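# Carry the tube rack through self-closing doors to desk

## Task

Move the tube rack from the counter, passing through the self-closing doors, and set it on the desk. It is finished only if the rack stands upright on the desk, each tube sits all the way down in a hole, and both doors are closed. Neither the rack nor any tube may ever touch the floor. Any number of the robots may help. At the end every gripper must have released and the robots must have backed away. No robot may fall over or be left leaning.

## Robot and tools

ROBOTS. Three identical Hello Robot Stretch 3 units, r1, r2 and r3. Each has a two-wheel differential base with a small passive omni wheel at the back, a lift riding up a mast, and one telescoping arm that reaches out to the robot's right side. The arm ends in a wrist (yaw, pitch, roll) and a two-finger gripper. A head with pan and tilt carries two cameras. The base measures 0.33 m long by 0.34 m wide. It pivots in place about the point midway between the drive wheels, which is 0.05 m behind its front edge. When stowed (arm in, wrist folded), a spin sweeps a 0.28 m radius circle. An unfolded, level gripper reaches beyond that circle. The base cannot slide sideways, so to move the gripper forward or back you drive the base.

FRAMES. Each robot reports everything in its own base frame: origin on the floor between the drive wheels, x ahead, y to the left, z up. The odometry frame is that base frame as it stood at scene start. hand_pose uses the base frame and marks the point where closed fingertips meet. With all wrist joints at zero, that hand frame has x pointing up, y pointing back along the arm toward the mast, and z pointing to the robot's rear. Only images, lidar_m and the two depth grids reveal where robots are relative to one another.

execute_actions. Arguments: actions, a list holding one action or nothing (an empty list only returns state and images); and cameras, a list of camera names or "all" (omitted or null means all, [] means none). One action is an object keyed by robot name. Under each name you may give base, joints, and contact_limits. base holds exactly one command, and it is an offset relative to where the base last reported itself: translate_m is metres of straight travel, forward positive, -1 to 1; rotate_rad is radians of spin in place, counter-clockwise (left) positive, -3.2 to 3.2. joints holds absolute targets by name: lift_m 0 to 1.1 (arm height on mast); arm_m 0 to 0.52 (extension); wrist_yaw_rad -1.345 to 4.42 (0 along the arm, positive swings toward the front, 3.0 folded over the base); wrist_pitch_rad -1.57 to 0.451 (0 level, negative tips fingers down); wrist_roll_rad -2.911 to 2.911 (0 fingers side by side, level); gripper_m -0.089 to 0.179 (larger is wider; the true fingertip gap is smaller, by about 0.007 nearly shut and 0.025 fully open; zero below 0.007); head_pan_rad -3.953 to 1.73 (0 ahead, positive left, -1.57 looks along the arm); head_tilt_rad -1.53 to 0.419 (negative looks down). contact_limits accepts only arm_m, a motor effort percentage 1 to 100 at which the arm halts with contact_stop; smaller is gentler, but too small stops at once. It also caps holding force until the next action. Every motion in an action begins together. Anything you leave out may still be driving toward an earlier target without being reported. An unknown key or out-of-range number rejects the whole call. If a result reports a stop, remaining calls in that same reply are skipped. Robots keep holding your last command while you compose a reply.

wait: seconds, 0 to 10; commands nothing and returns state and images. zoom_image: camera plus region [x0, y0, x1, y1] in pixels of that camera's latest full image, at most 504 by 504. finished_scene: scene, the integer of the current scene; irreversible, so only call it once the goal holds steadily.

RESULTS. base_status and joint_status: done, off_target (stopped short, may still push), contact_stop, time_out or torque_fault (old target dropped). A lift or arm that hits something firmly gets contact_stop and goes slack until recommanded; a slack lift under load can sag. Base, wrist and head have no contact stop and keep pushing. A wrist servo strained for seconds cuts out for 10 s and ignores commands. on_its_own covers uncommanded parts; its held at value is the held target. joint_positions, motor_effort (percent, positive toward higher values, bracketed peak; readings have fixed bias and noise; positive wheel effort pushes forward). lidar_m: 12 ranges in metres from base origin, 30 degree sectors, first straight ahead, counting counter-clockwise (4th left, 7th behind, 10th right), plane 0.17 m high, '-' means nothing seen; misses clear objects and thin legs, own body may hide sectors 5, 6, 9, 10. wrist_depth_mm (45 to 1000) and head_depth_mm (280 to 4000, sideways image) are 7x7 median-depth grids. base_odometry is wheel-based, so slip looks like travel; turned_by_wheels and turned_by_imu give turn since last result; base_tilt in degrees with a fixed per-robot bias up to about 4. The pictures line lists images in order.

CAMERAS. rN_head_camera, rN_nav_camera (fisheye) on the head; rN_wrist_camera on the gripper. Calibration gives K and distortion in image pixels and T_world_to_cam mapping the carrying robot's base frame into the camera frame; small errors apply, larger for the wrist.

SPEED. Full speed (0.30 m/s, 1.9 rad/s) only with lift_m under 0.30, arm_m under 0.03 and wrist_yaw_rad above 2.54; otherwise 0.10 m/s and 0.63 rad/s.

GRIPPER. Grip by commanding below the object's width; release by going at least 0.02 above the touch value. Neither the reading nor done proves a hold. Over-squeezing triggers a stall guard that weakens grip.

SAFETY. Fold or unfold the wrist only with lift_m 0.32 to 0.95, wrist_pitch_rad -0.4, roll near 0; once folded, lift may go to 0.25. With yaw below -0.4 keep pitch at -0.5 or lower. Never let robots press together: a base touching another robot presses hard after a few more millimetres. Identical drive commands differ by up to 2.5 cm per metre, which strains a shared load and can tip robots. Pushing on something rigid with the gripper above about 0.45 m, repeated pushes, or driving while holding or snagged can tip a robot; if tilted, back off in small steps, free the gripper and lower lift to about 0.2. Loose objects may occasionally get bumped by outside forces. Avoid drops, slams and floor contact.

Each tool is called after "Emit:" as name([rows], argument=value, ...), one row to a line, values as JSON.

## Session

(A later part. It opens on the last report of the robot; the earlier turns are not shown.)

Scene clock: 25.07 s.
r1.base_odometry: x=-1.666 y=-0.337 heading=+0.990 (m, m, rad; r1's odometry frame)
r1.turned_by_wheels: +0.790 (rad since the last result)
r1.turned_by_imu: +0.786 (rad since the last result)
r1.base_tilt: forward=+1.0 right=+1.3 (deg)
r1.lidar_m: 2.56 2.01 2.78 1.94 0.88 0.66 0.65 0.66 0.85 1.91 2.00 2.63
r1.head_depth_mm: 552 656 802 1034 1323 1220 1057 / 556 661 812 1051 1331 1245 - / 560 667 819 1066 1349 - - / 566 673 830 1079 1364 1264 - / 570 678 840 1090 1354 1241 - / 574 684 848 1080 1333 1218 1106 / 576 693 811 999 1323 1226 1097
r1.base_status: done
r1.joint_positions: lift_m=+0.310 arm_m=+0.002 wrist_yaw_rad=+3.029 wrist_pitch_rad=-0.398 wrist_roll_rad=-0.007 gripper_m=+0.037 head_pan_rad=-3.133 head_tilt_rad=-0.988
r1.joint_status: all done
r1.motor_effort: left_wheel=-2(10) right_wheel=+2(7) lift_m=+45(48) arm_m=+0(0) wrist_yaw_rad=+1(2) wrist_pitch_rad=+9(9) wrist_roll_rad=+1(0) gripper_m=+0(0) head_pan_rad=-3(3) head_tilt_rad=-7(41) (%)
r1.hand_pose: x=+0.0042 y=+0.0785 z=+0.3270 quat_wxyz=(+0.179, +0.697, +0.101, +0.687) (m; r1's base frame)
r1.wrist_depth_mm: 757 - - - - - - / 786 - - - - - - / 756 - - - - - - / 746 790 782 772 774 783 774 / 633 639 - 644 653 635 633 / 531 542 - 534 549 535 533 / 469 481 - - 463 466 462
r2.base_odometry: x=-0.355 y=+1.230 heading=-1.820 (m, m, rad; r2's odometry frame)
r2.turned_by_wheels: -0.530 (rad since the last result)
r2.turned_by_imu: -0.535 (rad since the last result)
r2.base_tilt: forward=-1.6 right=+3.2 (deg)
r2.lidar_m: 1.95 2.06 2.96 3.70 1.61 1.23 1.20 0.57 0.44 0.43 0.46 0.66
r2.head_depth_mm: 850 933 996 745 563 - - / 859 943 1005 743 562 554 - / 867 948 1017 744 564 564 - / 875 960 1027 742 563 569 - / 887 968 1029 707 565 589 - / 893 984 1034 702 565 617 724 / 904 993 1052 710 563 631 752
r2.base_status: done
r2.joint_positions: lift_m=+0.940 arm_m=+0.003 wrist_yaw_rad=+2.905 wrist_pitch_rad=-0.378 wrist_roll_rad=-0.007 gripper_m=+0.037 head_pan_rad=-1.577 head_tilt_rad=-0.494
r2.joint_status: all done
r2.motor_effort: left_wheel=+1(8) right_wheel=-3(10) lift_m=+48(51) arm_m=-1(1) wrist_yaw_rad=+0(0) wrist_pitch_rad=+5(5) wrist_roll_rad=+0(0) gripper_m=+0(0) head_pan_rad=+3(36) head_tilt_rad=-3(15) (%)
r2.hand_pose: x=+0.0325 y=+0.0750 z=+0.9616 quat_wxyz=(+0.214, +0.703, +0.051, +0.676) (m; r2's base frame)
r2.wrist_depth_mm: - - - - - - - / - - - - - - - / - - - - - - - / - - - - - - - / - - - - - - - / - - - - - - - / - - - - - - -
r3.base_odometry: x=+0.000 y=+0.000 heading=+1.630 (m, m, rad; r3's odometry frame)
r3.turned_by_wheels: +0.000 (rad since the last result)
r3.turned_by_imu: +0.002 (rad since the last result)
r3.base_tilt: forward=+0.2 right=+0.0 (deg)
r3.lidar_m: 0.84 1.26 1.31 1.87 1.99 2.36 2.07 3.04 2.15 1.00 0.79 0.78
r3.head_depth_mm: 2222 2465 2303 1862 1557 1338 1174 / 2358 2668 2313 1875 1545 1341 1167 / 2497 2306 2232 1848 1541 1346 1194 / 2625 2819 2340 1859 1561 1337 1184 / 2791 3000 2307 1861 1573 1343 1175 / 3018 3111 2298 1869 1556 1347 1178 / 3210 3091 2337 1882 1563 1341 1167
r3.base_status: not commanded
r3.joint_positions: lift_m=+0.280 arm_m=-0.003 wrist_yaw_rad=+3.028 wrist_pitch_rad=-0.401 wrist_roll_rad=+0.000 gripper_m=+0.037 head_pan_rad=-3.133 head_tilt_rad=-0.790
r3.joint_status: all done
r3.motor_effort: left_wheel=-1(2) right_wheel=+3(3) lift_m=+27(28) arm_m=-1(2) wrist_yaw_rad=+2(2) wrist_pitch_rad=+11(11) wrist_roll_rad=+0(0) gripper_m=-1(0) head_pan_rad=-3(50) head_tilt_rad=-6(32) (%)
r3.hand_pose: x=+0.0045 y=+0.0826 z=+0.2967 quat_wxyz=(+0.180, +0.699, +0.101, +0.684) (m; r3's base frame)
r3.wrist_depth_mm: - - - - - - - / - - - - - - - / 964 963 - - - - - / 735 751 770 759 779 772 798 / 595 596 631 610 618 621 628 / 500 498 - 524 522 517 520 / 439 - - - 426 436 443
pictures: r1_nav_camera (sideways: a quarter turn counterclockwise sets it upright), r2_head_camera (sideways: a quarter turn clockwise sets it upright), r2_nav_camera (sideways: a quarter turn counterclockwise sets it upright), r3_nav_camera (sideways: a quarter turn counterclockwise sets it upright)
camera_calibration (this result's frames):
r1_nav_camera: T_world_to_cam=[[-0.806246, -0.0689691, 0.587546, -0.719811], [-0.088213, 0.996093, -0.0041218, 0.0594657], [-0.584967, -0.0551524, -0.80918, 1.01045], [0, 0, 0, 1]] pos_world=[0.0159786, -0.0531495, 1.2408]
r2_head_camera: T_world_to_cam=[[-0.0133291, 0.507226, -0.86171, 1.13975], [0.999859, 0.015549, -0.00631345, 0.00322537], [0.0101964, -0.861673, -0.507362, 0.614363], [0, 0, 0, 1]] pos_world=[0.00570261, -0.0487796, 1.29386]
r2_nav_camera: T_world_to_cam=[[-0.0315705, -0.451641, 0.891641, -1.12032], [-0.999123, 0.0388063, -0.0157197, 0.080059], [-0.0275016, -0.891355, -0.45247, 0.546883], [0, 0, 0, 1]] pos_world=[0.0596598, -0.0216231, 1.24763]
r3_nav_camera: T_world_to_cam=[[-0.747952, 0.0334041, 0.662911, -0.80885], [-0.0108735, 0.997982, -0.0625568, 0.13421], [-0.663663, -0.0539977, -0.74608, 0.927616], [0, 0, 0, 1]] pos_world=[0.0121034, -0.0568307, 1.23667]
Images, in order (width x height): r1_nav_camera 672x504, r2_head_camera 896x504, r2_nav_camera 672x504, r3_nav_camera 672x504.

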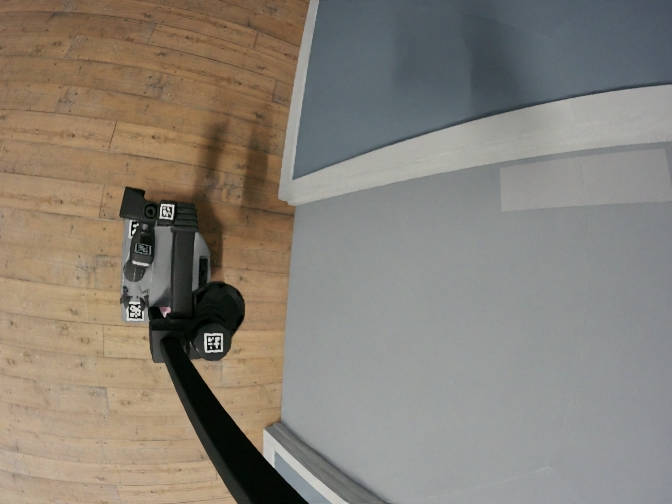

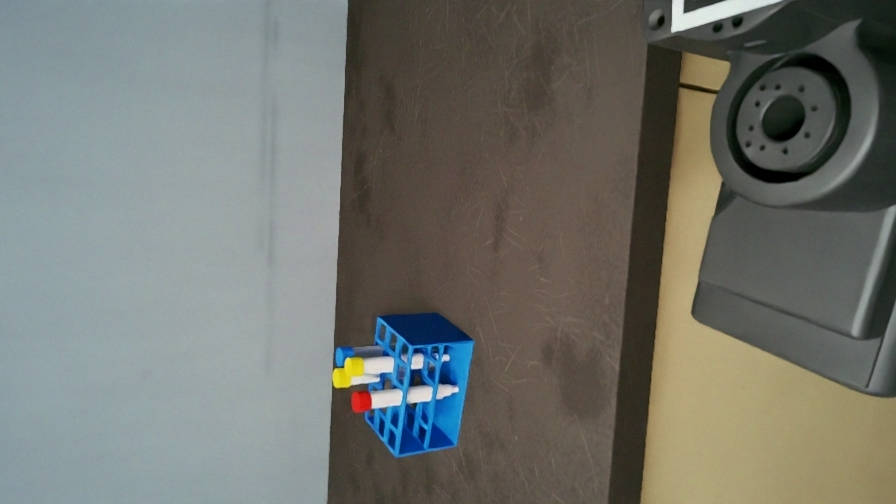

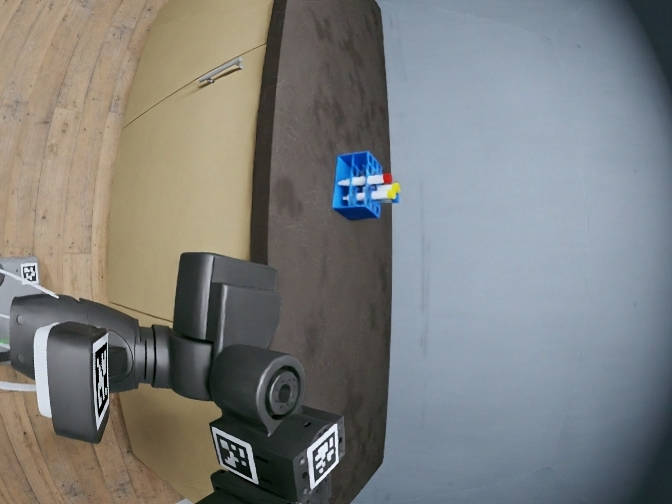

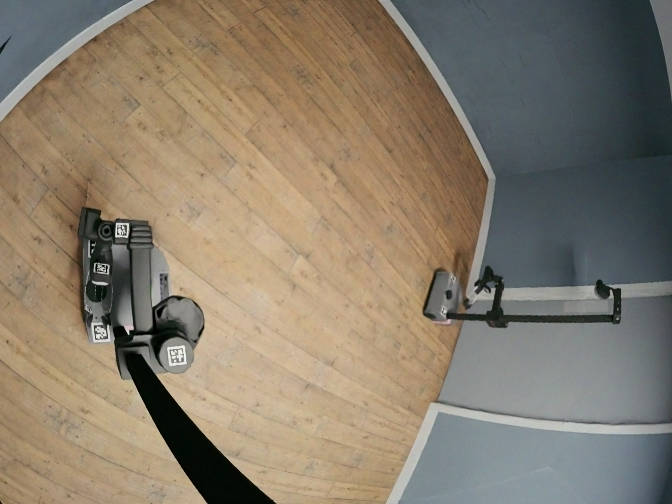

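Emit:
execute_actions([
  {"r1":{"base":{"rotate_rad":-0.22}},"r2":{"joints":{"wrist_yaw_rad":-0.23}},"r3":{"base":{"translate_m":-0.9}}},
], cameras=[])

Emit:
execute_actions([
  {"r1":{"base":{"translate_m":-0.45}},"r2":{"base":{"translate_m":0.26},"joints":{"wrist_pitch_rad":0,"gripper_m":0.179,"arm_m":0.1}}},
], cameras=[])

Emit:
execute_actions([
  {"r1":{"base":{"rotate_rad":0.14}},"r2":{"joints":{"lift_m":0.85,"arm_m":0.17}}},
], cameras=["r1_nav_camera","r2_head_camera","r2_wrist_camera"])

Scene clock: 30.83 s.
r1.base_odometry: x=-1.666 y=-0.337 heading=+0.770 (m, m, rad; r1's odometry frame)
r1.turned_by_wheels: -0.220 (rad since the last result)
r1.turned_by_imu: -0.221 (rad since the last result)
r1.base_tilt: forward=+1.0 right=+1.3 (deg)
r1.lidar_m: 2.56 1.11 1.11 2.35 1.01 0.72 0.64 0.65 0.69 1.36 1.91 2.32
r1.head_depth_mm: 601 723 900 1201 1379 1221 1059 / 591 706 878 1160 1373 1252 - / 580 694 856 1124 1362 - - / 573 677 836 1088 1360 1260 - / 563 668 819 1058 1331 1238 - / 554 654 799 1024 1331 1232 1113 / 544 642 779 999 1250 1223 1090
r1.base_status: done
r1.joint_positions: lift_m=+0.310 arm_m=+0.002 wrist_yaw_rad=+3.029 wrist_pitch_rad=-0.398 wrist_roll_rad=-0.007 gripper_m=+0.037 head_pan_rad=-3.133 head_tilt_rad=-0.988
r1.joint_status: not commanded
r1.motor_effort: left_wheel=+1(5) right_wheel=-2(5) lift_m=+45(45) arm_m=+0(0) wrist_yaw_rad=+2(1) wrist_pitch_rad=+9(9) wrist_roll_rad=+0(0) gripper_m=+0(0) head_pan_rad=-3(3) head_tilt_rad=-7(7) (%)
r1.hand_pose: x=+0.0042 y=+0.0785 z=+0.3270 quat_wxyz=(+0.179, +0.697, +0.101, +0.687) (m; r1's base frame)
r1.wrist_depth_mm: - - - - - - - / - - - - - - 884 / 953 - - - - - 784 / 773 780 777 778 770 780 784 / 637 631 - 638 666 638 632 / 547 539 - 535 555 529 533 / 466 480 - - 466 468 463
r2.base_odometry: x=-0.355 y=+1.230 heading=-1.820 (m, m, rad; r2's odometry frame)
r2.turned_by_wheels: +0.000 (rad since the last result)
r2.turned_by_imu: +0.000 (rad since the last result)
r2.base_tilt: forward=-1.6 right=+3.2 (deg)
r2.lidar_m: 1.95 2.06 2.95 3.70 1.61 1.23 1.20 0.57 0.44 0.43 0.46 0.66
r2.head_depth_mm: 851 928 1003 742 562 - - / 861 938 1011 744 583 - - / 866 955 1019 744 583 579 - / 877 958 1025 744 565 592 700 / 883 975 1026 708 564 606 719 / 894 982 1036 700 564 617 736 / 904 993 1050 711 564 630 754
r2.base_status: not commanded
r2.joint_positions: lift_m=+0.940 arm_m=+0.003 wrist_yaw_rad=-0.227 wrist_pitch_rad=-0.378 wrist_roll_rad=-0.007 gripper_m=+0.037 head_pan_rad=-1.577 head_tilt_rad=-0.494
r2.joint_status: all done
r2.motor_effort: left_wheel=+2(1) right_wheel=-3(3) lift_m=+48(48) arm_m=-1(1) wrist_yaw_rad=-4(5) wrist_pitch_rad=+5(5) wrist_roll_rad=+0(0) gripper_m=+0(1) head_pan_rad=+3(3) head_tilt_rad=-3(3) (%)
r2.hand_pose: x=-0.0731 y=-0.3713 z=+0.9616 quat_wxyz=(+0.677, +0.054, -0.703, -0.211) (m; r2's base frame)
r2.wrist_depth_mm: 355 677 710 746 783 818 862 / 353 463 524 558 591 629 916 / 348 356 367 387 397 416 439 / 269 276 287 293 303 314 323 / 221 226 238 236 249 258 271 / 208 218 277 282 309 325 353 / 269 283 305 330 344 387 423
r3.base_odometry: x=+0.053 y=-0.898 heading=+1.630 (m, m, rad; r3's odometry frame)
r3.turned_by_wheels: +0.000 (rad since the last result)
r3.turned_by_imu: +0.004 (rad since the last result)
r3.base_tilt: forward=+0.1 right=+0.1 (deg)
r3.lidar_m: 1.62 1.85 2.26 1.95 1.66 1.17 1.17 2.52 2.48 1.92 1.52 1.50
r3.head_depth_mm: 1489 1727 1941 1839 1545 1334 1179 / 1636 1837 1377 1699 1553 1324 1167 / 1674 1950 2090 1657 1565 1340 1187 / 1797 2031 2128 1741 1565 1338 1176 / 1920 2208 2299 1856 1551 1331 1179 / 2062 2406 2323 1845 1564 1335 1173 / 2247 2678 2307 1860 1555 1343 1178
r3.base_status: done
r3.joint_positions: lift_m=+0.280 arm_m=-0.003 wrist_yaw_rad=+3.028 wrist_pitch_rad=-0.400 wrist_roll_rad=+0.000 gripper_m=+0.037 head_pan_rad=-3.133 head_tilt_rad=-0.791
r3.joint_status: not commanded
r3.motor_effort: left_wheel=-2(9) right_wheel=+3(8) lift_m=+28(28) arm_m=-2(1) wrist_yaw_rad=+2(2) wrist_pitch_rad=+11(11) wrist_roll_rad=+0(0) gripper_m=+0(0) head_pan_rad=-4(4) head_tilt_rad=-6(6) (%)
r3.hand_pose: x=+0.0044 y=+0.0827 z=+0.2969 quat_wxyz=(+0.180, +0.699, +0.101, +0.684) (m; r3's base frame)
r3.wrist_depth_mm: - - - - - - - / - - - - - - - / 963 - - - - - - / 745 747 763 762 784 791 789 / 589 593 626 604 617 623 634 / 498 497 - 516 525 517 518 / 437 - - - 425 441 439
pictures: none
No camera images: the call's "cameras" was empty. Leave "cameras" out to get every camera's image.

Scene clock: 36.90 s.
r1.base_odometry: x=-1.989 y=-0.650 heading=+0.770 (m, m, rad; r1's odometry frame)
r1.turned_by_wheels: +0.000 (rad since the last result)
r1.turned_by_imu: +0.011 (rad since the last result)
r1.base_tilt: forward=+1.0 right=+1.3 (deg)
r1.lidar_m: 2.99 1.46 2.97 2.35 0.41 0.29 0.28 0.28 0.37 0.44 2.00 2.44
r1.head_depth_mm: - 287 330 431 623 1112 1059 / - 286 329 430 617 905 - / - 289 328 427 613 - - / - - 327 425 609 883 - / - - 325 422 605 961 - / - - 324 421 601 1048 1116 / - - 323 419 597 1043 1083
r1.base_status: translate_m off_target (by the wheels' count: -0.4498 of -0.4500)
r1.joint_positions: lift_m=+0.310 arm_m=+0.002 wrist_yaw_rad=+3.030 wrist_pitch_rad=-0.397 wrist_roll_rad=-0.007 gripper_m=+0.037 head_pan_rad=-3.135 head_tilt_rad=-0.993
r1.joint_status: not commanded
r1.on_its_own: right_wheel is at rest, and its effort (-26) is outside its rest range (-18 to +18)
r1.motor_effort: left_wheel=-18(80) right_wheel=-26(52) lift_m=+42(45) arm_m=+0(0) wrist_yaw_rad=+1(3) wrist_pitch_rad=+8(9) wrist_roll_rad=+1(1) gripper_m=+0(0) head_pan_rad=-3(2) head_tilt_rad=-4(7) (%)
r1.hand_pose: x=+0.0041 y=+0.0786 z=+0.3273 quat_wxyz=(+0.178, +0.697, +0.101, +0.687) (m; r1's base frame)
r1.wrist_depth_mm: 439 - - - - - - / 445 - - - - - - / 433 - - - - - - / 423 581 775 774 784 772 786 / 412 592 - 636 650 631 627 / 402 527 - 538 554 532 534 / 385 482 - - 465 469 466
r2.base_odometry: x=-0.419 y=+0.978 heading=-1.819 (m, m, rad; r2's odometry frame)
r2.turned_by_wheels: +0.000 (rad since the last result)
r2.turned_by_imu: +0.001 (rad since the last result)
r2.base_tilt: forward=-1.6 right=+3.2 (deg)
r2.lidar_m: 1.69 1.79 2.56 3.70 1.95 1.49 1.46 0.60 0.46 0.45 0.48 0.70
r2.head_depth_mm: 866 943 1009 802 - - 718 / 874 953 1022 692 - - 723 / 879 963 1024 710 - - 722 / 892 979 1035 711 565 622 738 / 908 987 1044 746 565 635 754 / 908 1000 1053 745 564 637 774 / 913 1010 1064 745 583 663 794
r2.base_status: done
r2.joint_positions: lift_m=+0.940 arm_m=+0.100 wrist_yaw_rad=-0.228 wrist_pitch_rad=-0.023 wrist_roll_rad=-0.007 gripper_m=+0.179 head_pan_rad=-1.577 head_tilt_rad=-0.494
r2.joint_status: all done
r2.motor_effort: left_wheel=+1(5) right_wheel=-4(5) lift_m=+49(48) arm_m=+3(4) wrist_yaw_rad=-3(4) wrist_pitch_rad=+7(7) wrist_roll_rad=+0(0) gripper_m=+1(90) head_pan_rad=+2(3) head_tilt_rad=-3(3) (%)
r2.hand_pose: x=-0.0792 y=-0.4937 z=+1.0486 quat_wxyz=(+0.704, -0.072, -0.701, -0.089) (m; r2's base frame)
r2.wrist_depth_mm: 599 622 660 684 719 756 797 / 621 638 674 707 748 792 841 / 641 673 703 738 780 815 878 / 661 689 723 745 804 849 920 / 492 472 378 383 542 600 583 / - 348 336 357 379 377 409 / 268 275 279 289 293 299 305
r3.base_odometry: x=+0.053 y=-0.898 heading=+1.630 (m, m, rad; r3's odometry frame)
r3.turned_by_wheels: +0.000 (rad since the last result)
r3.turned_by_imu: +0.002 (rad since the last result)
r3.base_tilt: forward=+0.1 right=+0.1 (deg)
r3.lidar_m: 1.61 1.85 2.27 1.96 1.66 1.54 1.87 2.51 2.48 1.92 1.52 1.50
r3.head_depth_mm: 1627 1751 1877 1817 1549 1348 1169 / 1759 1908 1948 1856 1551 1333 1173 / 1699 1959 2165 1863 1550 1329 1190 / 1780 2050 2231 1847 1549 1332 1190 / 1931 2199 2339 1880 1567 1332 1163 / 2073 2425 2284 1855 1556 1344 1171 / 2229 2649 2305 1865 1548 1338 1179
r3.base_status: not commanded
r3.joint_positions: lift_m=+0.280 arm_m=-0.003 wrist_yaw_rad=+3.028 wrist_pitch_rad=-0.400 wrist_roll_rad=+0.000 gripper_m=+0.037 head_pan_rad=-3.133 head_tilt_rad=-0.791
r3.joint_status: not commanded
r3.motor_effort: left_wheel=-2(1) right_wheel=+4(3) lift_m=+28(28) arm_m=-1(1) wrist_yaw_rad=+1(2) wrist_pitch_rad=+11(11) wrist_roll_rad=+1(1) gripper_m=+0(1) head_pan_rad=-4(3) head_tilt_rad=-5(6) (%)
r3.hand_pose: x=+0.0044 y=+0.0827 z=+0.2969 quat_wxyz=(+0.180, +0.699, +0.101, +0.684) (m; r3's base frame)
r3.wrist_depth_mm: - - - - - - - / - - - - - - - / 985 - - - - - - / 736 737 763 763 774 778 785 / 595 612 628 605 608 614 631 / 495 497 - 524 520 515 523 / 435 - - - 423 440 438
pictures: none
No camera images: the call's "cameras" was empty. Leave "cameras" out to get every camera's image.

Scene clock: 38.60 s.
r1.base_odometry: x=-1.989 y=-0.650 heading=+0.909 (m, m, rad; r1's odometry frame)
r1.turned_by_wheels: +0.140 (rad since the last result)
r1.turned_by_imu: +0.138 (rad since the last result)
r1.base_tilt: forward=+1.0 right=+1.4 (deg)
r1.lidar_m: 2.99 1.46 2.89 0.62 0.36 0.28 0.27 0.29 0.43 0.44 2.05 2.73
r1.head_depth_mm: - - 311 398 556 915 1059 / - - 316 407 573 823 - / - - 322 416 591 - - / - - 328 427 612 898 - / - 289 334 437 632 1042 - / - 291 340 448 656 1174 1113 / - 294 346 460 680 1148 1095
r1.base_status: done
r1.joint_positions: lift_m=+0.310 arm_m=+0.002 wrist_yaw_rad=+3.030 wrist_pitch_rad=-0.397 wrist_roll_rad=-0.007 gripper_m=+0.037 head_pan_rad=-3.135 head_tilt_rad=-0.993
r1.joint_status: not commanded
r1.on_its_own: left_wheel is at rest, and its effort (-31) is outside its rest range (-18 to +18)
r1.motor_effort: left_wheel=-31(38) right_wheel=-12(16) lift_m=+42(42) arm_m=+0(0) wrist_yaw_rad=+0(0) wrist_pitch_rad=+8(8) wrist_roll_rad=+0(1) gripper_m=+1(1) head_pan_rad=-2(3) head_tilt_rad=-4(4) (%)
r1.hand_pose: x=+0.0041 y=+0.0786 z=+0.3273 quat_wxyz=(+0.178, +0.697, +0.101, +0.687) (m; r1's base frame)
r1.wrist_depth_mm: 360 - - - - - - / 362 - - - - - - / 359 - 952 - - - - / 358 467 777 786 775 781 781 / 356 493 - 630 660 635 628 / 354 495 - 537 551 534 531 / 346 480 - - 464 461 468
r2.base_odometry: x=-0.419 y=+0.978 heading=-1.819 (m, m, rad; r2's odometry frame)
r2.turned_by_wheels: +0.000 (rad since the last result)
r2.turned_by_imu: +0.000 (rad since the last result)
r2.base_tilt: forward=-1.6 right=+3.2 (deg)
r2.lidar_m: 1.69 1.79 2.57 3.69 1.96 1.50 1.46 0.60 0.46 0.45 0.48 0.69
r2.head_depth_mm: 864 940 1010 761 - - 699 / 875 953 1016 697 - - 710 / 878 965 1024 704 - - 719 / 892 974 1028 761 563 622 735 / 897 985 1044 746 564 634 754 / 906 993 1051 745 563 637 774 / 923 1008 1068 746 585 660 794
r2.base_status: not commanded
r2.joint_positions: lift_m=+0.850 arm_m=+0.170 wrist_yaw_rad=-0.228 wrist_pitch_rad=-0.022 wrist_roll_rad=-0.007 gripper_m=+0.179 head_pan_rad=-1.577 head_tilt_rad=-0.494
r2.joint_status: all done
r2.motor_effort: left_wheel=+1(1) right_wheel=-3(3) lift_m=+40(40) arm_m=+3(3) wrist_yaw_rad=-3(3) wrist_pitch_rad=+7(7) wrist_roll_rad=+0(0) gripper_m=+1(1) head_pan_rad=+3(2) head_tilt_rad=-3(3) (%)
r2.hand_pose: x=-0.0793 y=-0.5637 z=+0.9591 quat_wxyz=(+0.704, -0.072, -0.701, -0.089) (m; r2's base frame)
r2.wrist_depth_mm: 543 563 594 615 657 680 711 / 559 577 616 651 677 715 752 / 578 604 617 263 698 737 803 / 391 423 348 265 504 547 595 / 276 264 264 258 296 330 321 / - 191 197 204 210 208 224 / 148 152 155 159 162 165 168
r3.base_odometry: x=+0.053 y=-0.898 heading=+1.630 (m, m, rad; r3's odometry frame)
r3.turned_by_wheels: +0.000 (rad since the last result)
r3.turned_by_imu: +0.000 (rad since the last result)
r3.base_tilt: forward=+0.1 right=+0.0 (deg)
r3.lidar_m: 1.61 1.84 2.27 1.95 1.66 1.55 1.87 2.51 2.48 1.92 1.52 1.50
r3.head_depth_mm: 1628 1749 1880 1821 1531 1335 1168 / 1751 1890 1936 1862 1554 1333 1179 / 1693 1990 2177 1849 1533 1350 1191 / 1770 2041 2237 1875 1563 1344 1181 / 1923 2206 2307 1862 1564 1343 1179 / 2101 2397 2299 1862 1553 1343 1180 / 2232 2662 2323 1842 1558 1339 1172
r3.base_status: not commanded
r3.joint_positions: lift_m=+0.280 arm_m=-0.003 wrist_yaw_rad=+3.028 wrist_pitch_rad=-0.400 wrist_roll_rad=+0.000 gripper_m=+0.037 head_pan_rad=-3.133 head_tilt_rad=-0.791
r3.joint_status: not commanded
r3.motor_effort: left_wheel=-2(2) right_wheel=+4(3) lift_m=+27(27) arm_m=-2(2) wrist_yaw_rad=+2(2) wrist_pitch_rad=+11(11) wrist_roll_rad=+0(0) gripper_m=+0(0) head_pan_rad=-4(3) head_tilt_rad=-5(6) (%)
r3.hand_pose: x=+0.0044 y=+0.0827 z=+0.2969 quat_wxyz=(+0.180, +0.699, +0.101, +0.684) (m; r3's base frame)
r3.wrist_depth_mm: - - - - - - - / - - - - - - - / - - - - - - - / 737 751 750 756 784 790 791 / 587 596 633 610 620 617 633 / 496 499 - 526 517 515 522 / 439 - - - 423 440 435
pictures: r1_nav_camera (sideways: a quarter turn counterclockwise sets it upright), r2_head_camera (sideways: a quarter turn clockwise sets it upright), r2_wrist_camera
camera_calibration (this result's frames):
r1_nav_camera: T_world_to_cam=[[-0.809372, -0.0680394, 0.583341, -0.714314], [-0.0870158, 0.996197, -0.00453861, 0.060001], [-0.580814, -0.0544334, -0.812214, 1.01437], [0, 0, 0, 1]] pos_world=[0.0162336, -0.0531589, 1.24084]
r2_head_camera: T_world_to_cam=[[-0.0133471, 0.507226, -0.86171, 1.13975], [0.999859, 0.0155844, -0.00631345, 0.00322538], [0.0102269, -0.861672, -0.507362, 0.614363], [0, 0, 0, 1]] pos_world=[0.00570433, -0.0487796, 1.29386]
r2_wrist_camera: T_world_to_cam=[[-0.965172, 0.255635, 0.0556157, 0.00772346], [0.00124519, 0.217073, -0.976155, 1.086], [-0.261612, -0.942088, -0.209831, -0.186182], [0, 0, 0, 1]] pos_world=[-0.0426053, -0.413115, 1.02061]
Images, in order (width x height): r1_nav_camera 672x504, r2_head_camera 896x504, r2_wrist_camera 644x364.

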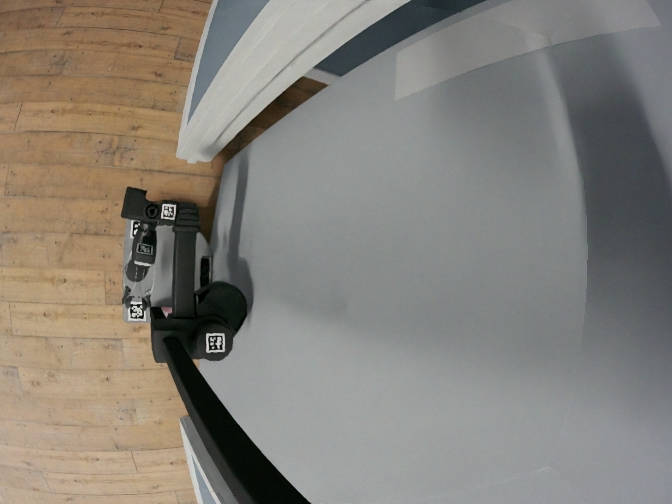

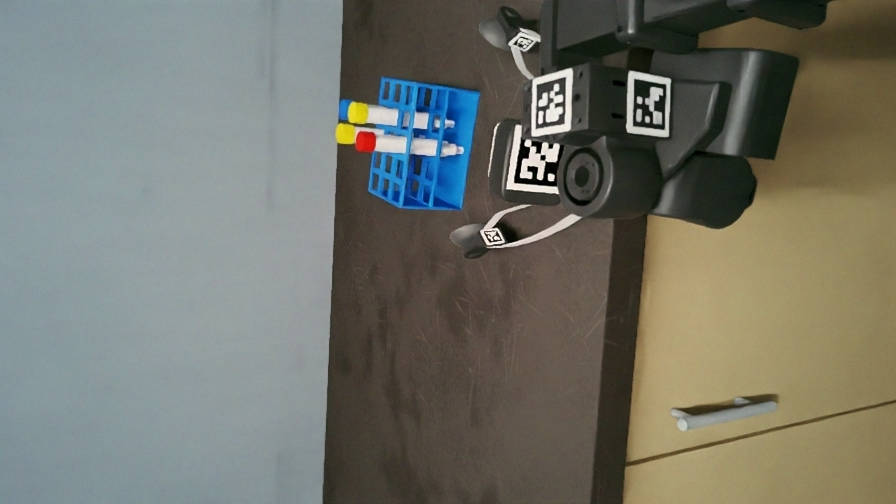

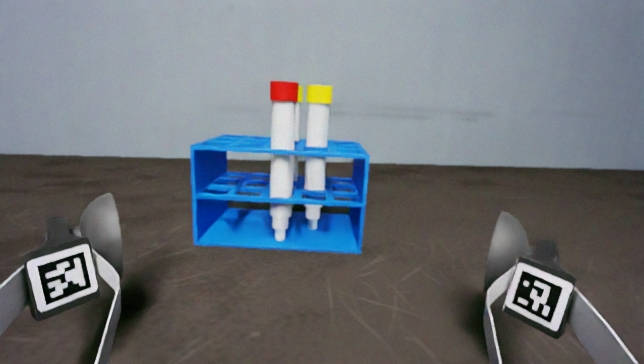

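Emit:
execute_actions([
  {"r1":{"base":{"translate_m":-0.5}},"r2":{"joints":{"arm_m":0.25}}},
], cameras=["r2_wrist_camera"])

Emit:
execute_actions([
  {"r1":{"base":{"translate_m":-0.4},"joints":{"head_tilt_rad":-0.7}},"r2":{"base":{"translate_m":-0.013},"joints":{"arm_m":0.31}}},
], cameras=["r1_nav_camera","r2_wrist_camera"])

Emit:
execute_actions([
  {"r1":{"base":{"translate_m":-0.5}},"r2":{"joints":{"gripper_m":0.08}},"r3":{"base":{"translate_m":-1.0}}},
], cameras=["r1_nav_camera","r2_wrist_camera","r3_nav_camera"])

Scene clock: 45.40 s.
r1.base_odometry: x=-2.296 y=-1.045 heading=+0.910 (m, m, rad; r1's odometry frame)
r1.turned_by_wheels: +0.000 (rad since the last result)
r1.turned_by_imu: +0.002 (rad since the last result)
r1.base_tilt: forward=+1.0 right=+1.4 (deg)
r1.lidar_m: 2.02 1.92 0.45 0.27 0.24 0.25 0.29 1.41 1.01 0.97 0.49 2.76
r1.head_depth_mm: - - 300 348 422 536 829 / - 294 337 406 511 631 - / 292 326 391 488 648 - - / 315 377 466 611 882 1246 - / 361 444 577 856 1355 1235 - / 437 2061 1865 1590 1385 1221 1113 / 1832 2131 1866 1585 1387 1223 1094
r1.base_status: done
r1.joint_positions: lift_m=+0.310 arm_m=+0.002 wrist_yaw_rad=+3.030 wrist_pitch_rad=-0.397 wrist_roll_rad=-0.007 gripper_m=+0.037 head_pan_rad=-3.135 head_tilt_rad=-0.993
r1.joint_status: not commanded
r1.motor_effort: left_wheel=-11(39) right_wheel=-11(26) lift_m=+42(42) arm_m=+0(0) wrist_yaw_rad=+1(0) wrist_pitch_rad=+8(8) wrist_roll_rad=+0(0) gripper_m=+0(1) head_pan_rad=-2(4) head_tilt_rad=-4(3) (%)
r1.hand_pose: x=+0.0041 y=+0.0786 z=+0.3273 quat_wxyz=(+0.178, +0.697, +0.101, +0.687) (m; r1's base frame)
r1.wrist_depth_mm: 204 - 294 375 522 - - / 215 - 315 403 578 - - / 225 - 345 443 686 - - / 235 264 375 487 721 769 775 / 247 284 - 509 660 630 643 / 262 310 - 520 558 535 542 / 273 316 - - 463 463 465
r2.base_odometry: x=-0.419 y=+0.978 heading=-1.819 (m, m, rad; r2's odometry frame)
r2.turned_by_wheels: +0.000 (rad since the last result)
r2.turned_by_imu: -0.001 (rad since the last result)
r2.base_tilt: forward=-1.6 right=+3.2 (deg)
r2.lidar_m: 1.69 1.78 2.56 3.70 1.96 1.49 1.46 0.60 0.46 0.45 0.48 0.69
r2.head_depth_mm: 868 946 1010 779 - 592 690 / 874 953 1023 697 - 605 704 / 883 964 1018 722 - 612 719 / 893 974 1029 744 561 622 737 / 900 985 1042 746 565 635 752 / 910 996 1054 745 565 637 774 / 920 1007 1074 747 585 664 792
r2.base_status: not commanded
r2.joint_positions: lift_m=+0.850 arm_m=+0.250 wrist_yaw_rad=-0.228 wrist_pitch_rad=-0.022 wrist_roll_rad=-0.007 gripper_m=+0.179 head_pan_rad=-1.577 head_tilt_rad=-0.494
r2.joint_status: all done
r2.motor_effort: left_wheel=+1(1) right_wheel=-3(4) lift_m=+39(39) arm_m=+3(4) wrist_yaw_rad=-2(2) wrist_pitch_rad=+7(7) wrist_roll_rad=+0(0) gripper_m=+1(0) head_pan_rad=+3(3) head_tilt_rad=-3(3) (%)
r2.hand_pose: x=-0.0793 y=-0.6437 z=+0.9591 quat_wxyz=(+0.704, -0.072, -0.701, -0.089) (m; r2's base frame)
r2.wrist_depth_mm: 476 500 515 544 576 596 637 / 494 509 535 545 597 631 672 / 509 533 558 187 618 658 700 / 394 410 199 180 212 546 591 / 275 245 191 186 221 331 323 / - 182 191 188 198 208 223 / 148 151 154 158 162 164 168
r3.base_odometry: x=+0.053 y=-0.898 heading=+1.630 (m, m, rad; r3's odometry frame)
r3.turned_by_wheels: +0.000 (rad since the last result)
r3.turned_by_imu: +0.002 (rad since the last result)
r3.base_tilt: forward=+0.1 right=+0.0 (deg)
r3.lidar_m: 1.61 1.84 2.26 1.96 1.66 1.63 1.87 2.51 2.47 1.92 1.52 1.50
r3.head_depth_mm: 3681 2822 2209 1865 1553 1334 1166 / 3139 3050 2305 1858 1550 1336 1171 / 1672 1980 2169 1842 1550 1334 1192 / 1779 2028 2230 1859 1574 1341 1183 / 1927 2215 2314 1860 1552 1334 1168 / 2056 2411 2310 1860 1557 1350 1178 / 2247 2650 2294 1861 1555 1343 1174
r3.base_status: not commanded
r3.joint_positions: lift_m=+0.280 arm_m=-0.003 wrist_yaw_rad=+3.028 wrist_pitch_rad=-0.400 wrist_roll_rad=+0.000 gripper_m=+0.037 head_pan_rad=-3.133 head_tilt_rad=-0.791
r3.joint_status: not commanded
r3.motor_effort: left_wheel=-1(2) right_wheel=+3(3) lift_m=+28(28) arm_m=-1(2) wrist_yaw_rad=+1(2) wrist_pitch_rad=+11(10) wrist_roll_rad=+0(0) gripper_m=+0(0) head_pan_rad=-3(3) head_tilt_rad=-6(6) (%)
r3.hand_pose: x=+0.0044 y=+0.0827 z=+0.2969 quat_wxyz=(+0.180, +0.699, +0.101, +0.684) (m; r3's base frame)
r3.wrist_depth_mm: - - - - - - - / - - - - - - - / 989 - - - - - - / 740 744 745 766 764 773 783 / 594 603 635 612 619 613 626 / 498 499 - 525 520 523 519 / 439 - - - 424 440 445
pictures: r2_wrist_camera
camera_calibration (this result's frames):
r2_wrist_camera: T_world_to_cam=[[-0.965162, 0.255674, 0.0556158, 0.0281899], [0.00125278, 0.217069, -0.976156, 1.10336], [-0.26165, -0.942079, -0.209827, -0.261551], [0, 0, 0, 1]] pos_world=[-0.0426092, -0.493114, 1.02061]
Images, in order (width x height): r2_wrist_camera 644x364.

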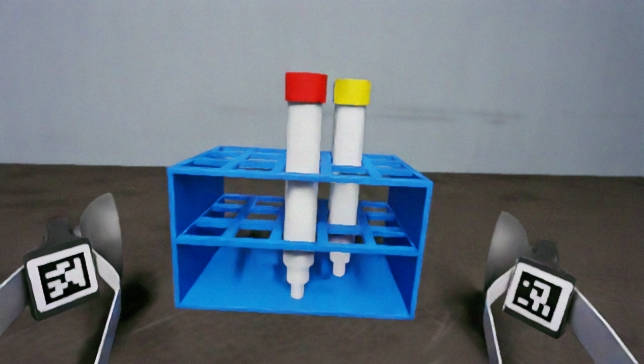

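Scene clock: 50.43 s.
r1.base_odometry: x=-2.542 y=-1.360 heading=+0.910 (m, m, rad; r1's odometry frame)
r1.turned_by_wheels: +0.000 (rad since the last result)
r1.turned_by_imu: +0.001 (rad since the last result)
r1.base_tilt: forward=+0.9 right=+1.4 (deg)
r1.lidar_m: 2.31 0.65 0.29 0.23 0.22 0.24 1.62 1.42 1.02 0.98 0.93 0.77
r1.head_depth_mm: 1364 1522 1727 1950 357 381 422 / 1407 1573 1820 1980 1656 1372 548 / 1404 1574 1822 2012 1669 1364 1169 / 1405 1568 1827 2026 1671 1371 1167 / 1405 1584 1827 2030 1651 1371 1167 / 1383 1546 1745 1960 1662 1371 1158 / 1337 1508 1735 1943 1665 1365 1168
r1.base_status: done
r1.joint_positions: lift_m=+0.310 arm_m=+0.002 wrist_yaw_rad=+3.030 wrist_pitch_rad=-0.397 wrist_roll_rad=-0.007 gripper_m=+0.037 head_pan_rad=-3.135 head_tilt_rad=-0.705
r1.joint_status: all done
r1.motor_effort: left_wheel=-4(20) right_wheel=-5(16) lift_m=+42(42) arm_m=+0(0) wrist_yaw_rad=+1(1) wrist_pitch_rad=+8(8) wrist_roll_rad=+1(1) gripper_m=+0(0) head_pan_rad=-2(2) head_tilt_rad=+2(28) (%)
r1.hand_pose: x=+0.0041 y=+0.0786 z=+0.3273 quat_wxyz=(+0.178, +0.697, +0.101, +0.687) (m; r1's base frame)
r1.wrist_depth_mm: 188 - 238 275 330 401 524 / 201 - 258 299 361 454 606 / 212 - 278 326 401 528 774 / 225 243 307 357 452 612 774 / 241 266 - 384 527 636 644 / 259 291 - 440 556 539 537 / 275 306 - - 464 467 466
r2.base_odometry: x=-0.416 y=+0.990 heading=-1.819 (m, m, rad; r2's odometry frame)
r2.turned_by_wheels: +0.000 (rad since the last result)
r2.turned_by_imu: +0.000 (rad since the last result)
r2.base_tilt: forward=-1.6 right=+3.3 (deg)
r2.lidar_m: 1.70 1.81 2.58 3.70 1.94 1.48 1.44 0.60 0.46 0.45 0.48 0.69
r2.head_depth_mm: 862 943 1013 776 - 601 688 / 874 956 1017 688 527 597 701 / 877 961 1025 - 531 609 717 / 889 976 1029 743 564 622 734 / 901 988 1039 744 565 635 754 / 904 990 1055 743 565 640 774 / 917 1003 1074 746 584 660 789
r2.base_status: done
r2.joint_positions: lift_m=+0.850 arm_m=+0.310 wrist_yaw_rad=-0.228 wrist_pitch_rad=-0.022 wrist_roll_rad=-0.007 gripper_m=+0.179 head_pan_rad=-1.577 head_tilt_rad=-0.494
r2.joint_status: all done
r2.motor_effort: left_wheel=+1(2) right_wheel=-3(8) lift_m=+39(39) arm_m=+3(3) wrist_yaw_rad=-3(3) wrist_pitch_rad=+7(7) wrist_roll_rad=+0(0) gripper_m=+0(0) head_pan_rad=+3(3) head_tilt_rad=-3(3) (%)
r2.hand_pose: x=-0.0793 y=-0.7037 z=+0.9591 quat_wxyz=(+0.704, -0.072, -0.701, -0.089) (m; r2's base frame)
r2.wrist_depth_mm: 428 446 464 486 512 541 569 / 437 459 484 102 531 560 594 / 453 477 500 108 548 589 619 / 392 381 153 113 152 537 627 / 273 128 172 115 143 117 323 / - 134 139 121 140 114 223 / 147 138 150 140 139 158 168
r3.base_odometry: x=+0.053 y=-0.898 heading=+1.630 (m, m, rad; r3's odometry frame)
r3.turned_by_wheels: +0.000 (rad since the last result)
r3.turned_by_imu: +0.001 (rad since the last result)
r3.base_tilt: forward=+0.1 right=-0.1 (deg)
r3.lidar_m: 1.62 1.85 2.27 1.96 1.66 1.63 1.87 2.52 2.48 1.92 1.52 1.50
r3.head_depth_mm: 3669 3006 2298 1847 1557 1339 1169 / 3122 3068 2294 1867 1558 1335 1172 / 1696 2000 2195 1846 1556 1334 1188 / 1800 2032 2282 1851 1565 1338 1187 / 1922 2190 2286 1855 1564 1339 1166 / 2078 2401 2316 1853 1562 1348 1174 / 2247 2641 2328 1867 1551 1340 1175
r3.base_status: not commanded
r3.joint_positions: lift_m=+0.280 arm_m=-0.003 wrist_yaw_rad=+3.028 wrist_pitch_rad=-0.400 wrist_roll_rad=+0.000 gripper_m=+0.037 head_pan_rad=-3.133 head_tilt_rad=-0.791
r3.joint_status: not commanded
r3.motor_effort: left_wheel=-2(2) right_wheel=+3(3) lift_m=+27(27) arm_m=-2(1) wrist_yaw_rad=+1(2) wrist_pitch_rad=+11(11) wrist_roll_rad=+1(1) gripper_m=+0(0) head_pan_rad=-4(3) head_tilt_rad=-6(5) (%)
r3.hand_pose: x=+0.0044 y=+0.0827 z=+0.2969 quat_wxyz=(+0.180, +0.699, +0.101, +0.684) (m; r3's base frame)
r3.wrist_depth_mm: - - - - - - - / - - - - - - - / 977 - - - - - - / 739 750 750 766 781 787 803 / 590 597 621 605 619 614 624 / 497 495 - 529 524 517 522 / 436 - - - 426 445 442
pictures: r1_nav_camera (sideways: a quarter turn counterclockwise sets it upright), r2_wrist_camera
camera_calibration (this result's frames):
r1_nav_camera: T_world_to_cam=[[-0.61005, -0.0666572, 0.789554, -0.984255], [-0.084998, 0.996211, 0.0184301, 0.0300834], [-0.787791, -0.0558673, -0.613404, 0.757069], [0, 0, 0, 1]] pos_world=[-0.00147554, -0.0532817, 1.24096]
r2_wrist_camera: T_world_to_cam=[[-0.96515, 0.255721, 0.0556157, 0.0435501], [0.00126322, 0.217068, -0.976156, 1.11639], [-0.261695, -0.942066, -0.209826, -0.318065], [0, 0, 0, 1]] pos_world=[-0.042614, -0.553107, 1.02061]
Images, in order (width x height): r1_nav_camera 672x504, r2_wrist_camera 644x364.

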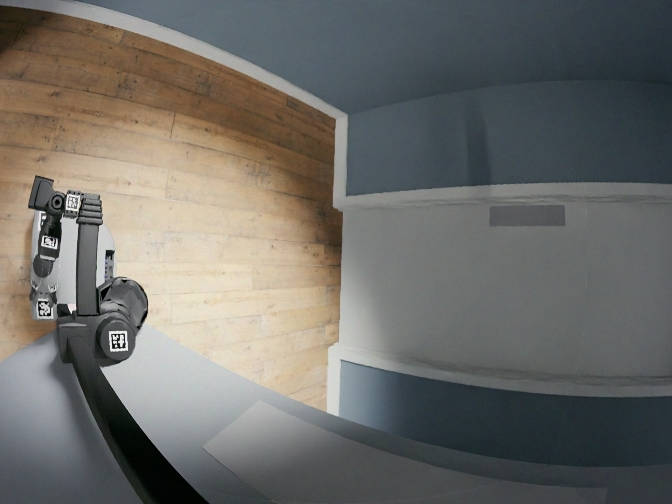

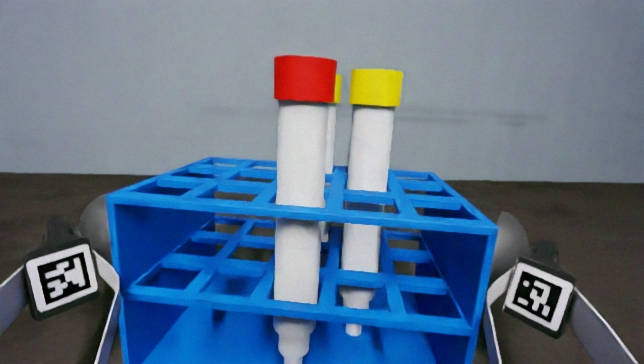

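Scene clock: 56.70 s.
r1.base_odometry: x=-2.849 y=-1.755 heading=+0.909 (m, m, rad; r1's odometry frame)
r1.turned_by_wheels: +0.000 (rad since the last result)
r1.turned_by_imu: +0.001 (rad since the last result)
r1.base_tilt: forward=+1.0 right=+1.4 (deg)
r1.lidar_m: 0.53 0.85 1.15 1.10 1.13 1.18 1.16 1.14 1.03 0.99 1.02 0.50
r1.head_depth_mm: 965 1087 1252 1410 1572 1371 1163 / 969 1090 1264 1465 1614 1375 1168 / 972 1094 1257 1463 1620 1375 1160 / 968 1095 1257 1475 1619 1386 1162 / 968 1092 1263 1469 1627 1370 1171 / 970 1095 1255 1433 1623 1371 1161 / 954 1060 1174 1359 1569 1370 1172
r1.base_status: done
r1.joint_positions: lift_m=+0.310 arm_m=+0.002 wrist_yaw_rad=+3.030 wrist_pitch_rad=-0.397 wrist_roll_rad=-0.007 gripper_m=+0.037 head_pan_rad=-3.135 head_tilt_rad=-0.705
r1.joint_status: not commanded
r1.motor_effort: left_wheel=-2(18) right_wheel=+2(10) lift_m=+42(42) arm_m=+0(0) wrist_yaw_rad=+0(0) wrist_pitch_rad=+8(8) wrist_roll_rad=+1(1) gripper_m=+0(0) head_pan_rad=-2(2) head_tilt_rad=+3(3) (%)
r1.hand_pose: x=+0.0041 y=+0.0786 z=+0.3273 quat_wxyz=(+0.178, +0.697, +0.101, +0.687) (m; r1's base frame)
r1.wrist_depth_mm: 927 - - - - - - / - - - - - - - / - - - - - - - / 771 780 784 786 778 780 773 / 639 646 - 632 666 641 630 / 538 538 - 538 549 535 536 / 469 479 - - 470 463 460
r2.base_odometry: x=-0.416 y=+0.990 heading=-1.819 (m, m, rad; r2's odometry frame)
r2.turned_by_wheels: +0.000 (rad since the last result)
r2.turned_by_imu: -0.001 (rad since the last result)
r2.base_tilt: forward=-1.6 right=+3.2 (deg)
r2.lidar_m: 1.70 1.80 2.58 3.70 1.94 1.48 1.45 0.59 0.46 0.45 0.48 0.69
r2.head_depth_mm: 866 946 1010 777 - 601 688 / 872 954 1013 693 526 597 700 / 875 963 1020 - 528 607 718 / 888 975 1028 742 564 621 733 / 899 985 1038 746 566 635 755 / 909 994 1057 744 564 643 771 / 917 1003 1068 746 585 661 791
r2.base_status: not commanded
r2.joint_positions: lift_m=+0.850 arm_m=+0.310 wrist_yaw_rad=-0.228 wrist_pitch_rad=-0.021 wrist_roll_rad=-0.007 gripper_m=+0.107 head_pan_rad=-1.577 head_tilt_rad=-0.494
r2.joint_status: gripper_m off_target (ended at +0.107, target +0.080)
r2.on_its_own: gripper_m is held at +0.105, not at your +0.080, by its stall guard, which is still easing
r2.motor_effort: left_wheel=+1(2) right_wheel=-3(3) lift_m=+39(39) arm_m=+3(3) wrist_yaw_rad=-2(3) wrist_pitch_rad=+7(7) wrist_roll_rad=+0(0) gripper_m=-26(100) head_pan_rad=+2(3) head_tilt_rad=-3(3) (%)
r2.hand_pose: x=-0.0794 y=-0.7037 z=+0.9593 quat_wxyz=(+0.704, -0.072, -0.701, -0.089) (m; r2's base frame)
r2.wrist_depth_mm: 427 441 462 488 514 539 566 / 440 462 478 129 533 564 595 / 458 478 497 134 554 587 623 / 395 243 140 130 155 542 635 / 270 141 175 128 148 313 320 / - 145 146 128 139 - 222 / 148 147 150 147 143 161 170
r3.base_odometry: x=+0.112 y=-1.897 heading=+1.630 (m, m, rad; r3's odometry frame)
r3.turned_by_wheels: +0.000 (rad since the last result)
r3.turned_by_imu: +0.004 (rad since the last result)
r3.base_tilt: forward=+0.1 right=+0.0 (deg)
r3.lidar_m: 2.48 2.67 2.28 1.09 1.11 0.89 0.89 1.35 1.89 2.04 2.33 2.30
r3.head_depth_mm: 777 2686 2277 1854 1549 1347 1175 / 777 875 1003 1275 1505 1333 1166 / 838 946 1084 1257 1482 1334 1198 / 892 1014 1169 1394 1532 1326 1183 / 956 1095 1285 1561 1559 1332 1174 / 1036 1196 1424 1711 1552 1336 1173 / 1124 1321 1587 1813 1556 1352 1172
r3.base_status: done
r3.joint_positions: lift_m=+0.280 arm_m=-0.003 wrist_yaw_rad=+3.028 wrist_pitch_rad=-0.400 wrist_roll_rad=+0.000 gripper_m=+0.037 head_pan_rad=-3.133 head_tilt_rad=-0.791
r3.joint_status: not commanded
r3.motor_effort: left_wheel=-1(8) right_wheel=+2(7) lift_m=+28(27) arm_m=-2(2) wrist_yaw_rad=+1(2) wrist_pitch_rad=+11(11) wrist_roll_rad=+0(0) gripper_m=+0(1) head_pan_rad=-3(3) head_tilt_rad=-6(5) (%)
r3.hand_pose: x=+0.0044 y=+0.0827 z=+0.2969 quat_wxyz=(+0.180, +0.699, +0.101, +0.684) (m; r3's base frame)
r3.wrist_depth_mm: 856 - - - - - - / 907 - - - - - - / 922 - - - - - - / 735 743 768 766 773 810 799 / 596 591 631 606 614 622 626 / 499 501 - 524 522 520 521 / 440 - - - 424 440 444
pictures: r1_nav_camera (sideways: a quarter turn counterclockwise sets it upright), r2_wrist_camera, r3_nav_camera (sideways: a quarter turn counterclockwise sets it upright)
camera_calibration (this result's frames):
r1_nav_camera: T_world_to_cam=[[-0.609914, -0.0666561, 0.789659, -0.984392], [-0.0849946, 0.996211, 0.0184435, 0.0300659], [-0.787896, -0.0558678, -0.613269, 0.756894], [0, 0, 0, 1]] pos_world=[-0.00148601, -0.0532817, 1.24096]
r2_wrist_camera: T_world_to_cam=[[-0.965056, 0.25608, 0.055591, 0.0437419], [0.00123464, 0.216584, -0.976263, 1.11627], [-0.262042, -0.94208, -0.209332, -0.318575], [0, 0, 0, 1]] pos_world=[-0.0426447, -0.553092, 1.02066]
r3_nav_camera: T_world_to_cam=[[-0.748906, 0.0335873, 0.661824, -0.807427], [-0.0105273, 0.997986, -0.0625598, 0.134211], [-0.662592, -0.0538186, -0.747044, 0.928864], [0, 0, 0, 1]] pos_world=[0.0121837, -0.0568315, 1.23667]
Images, in order (width x height): r1_nav_camera 672x504, r2_wrist_camera 644x364, r3_nav_camera 672x504.

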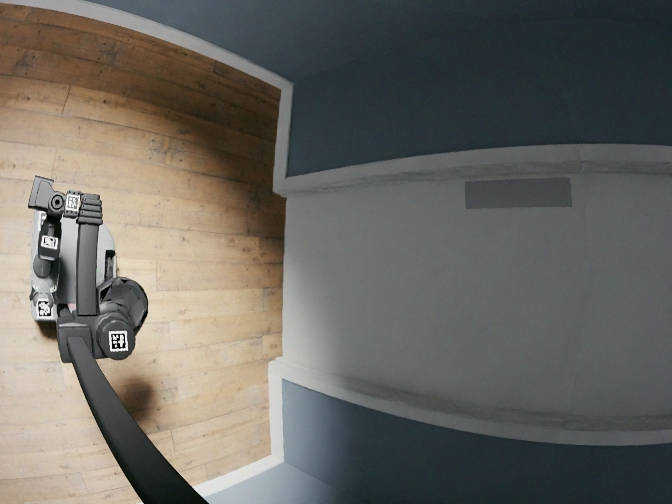

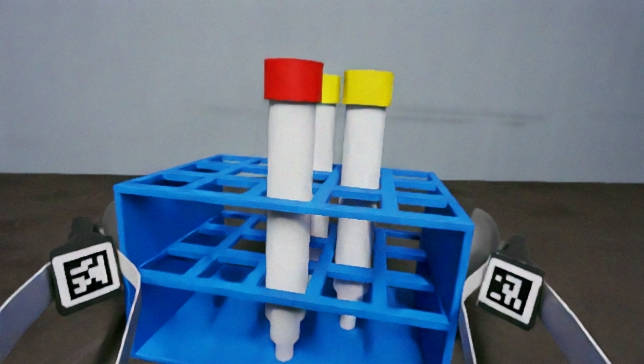

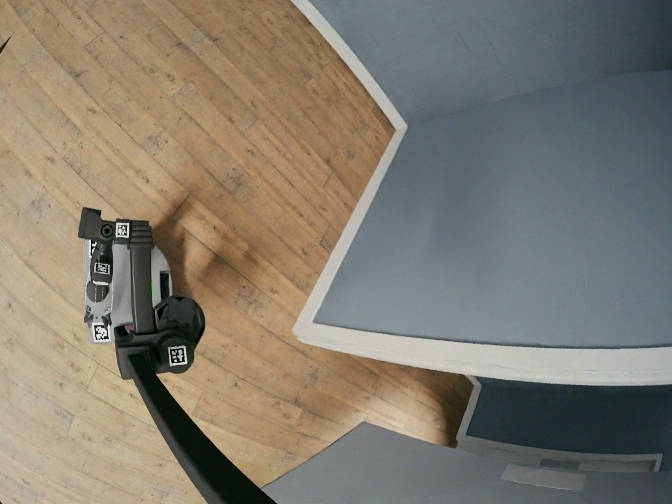

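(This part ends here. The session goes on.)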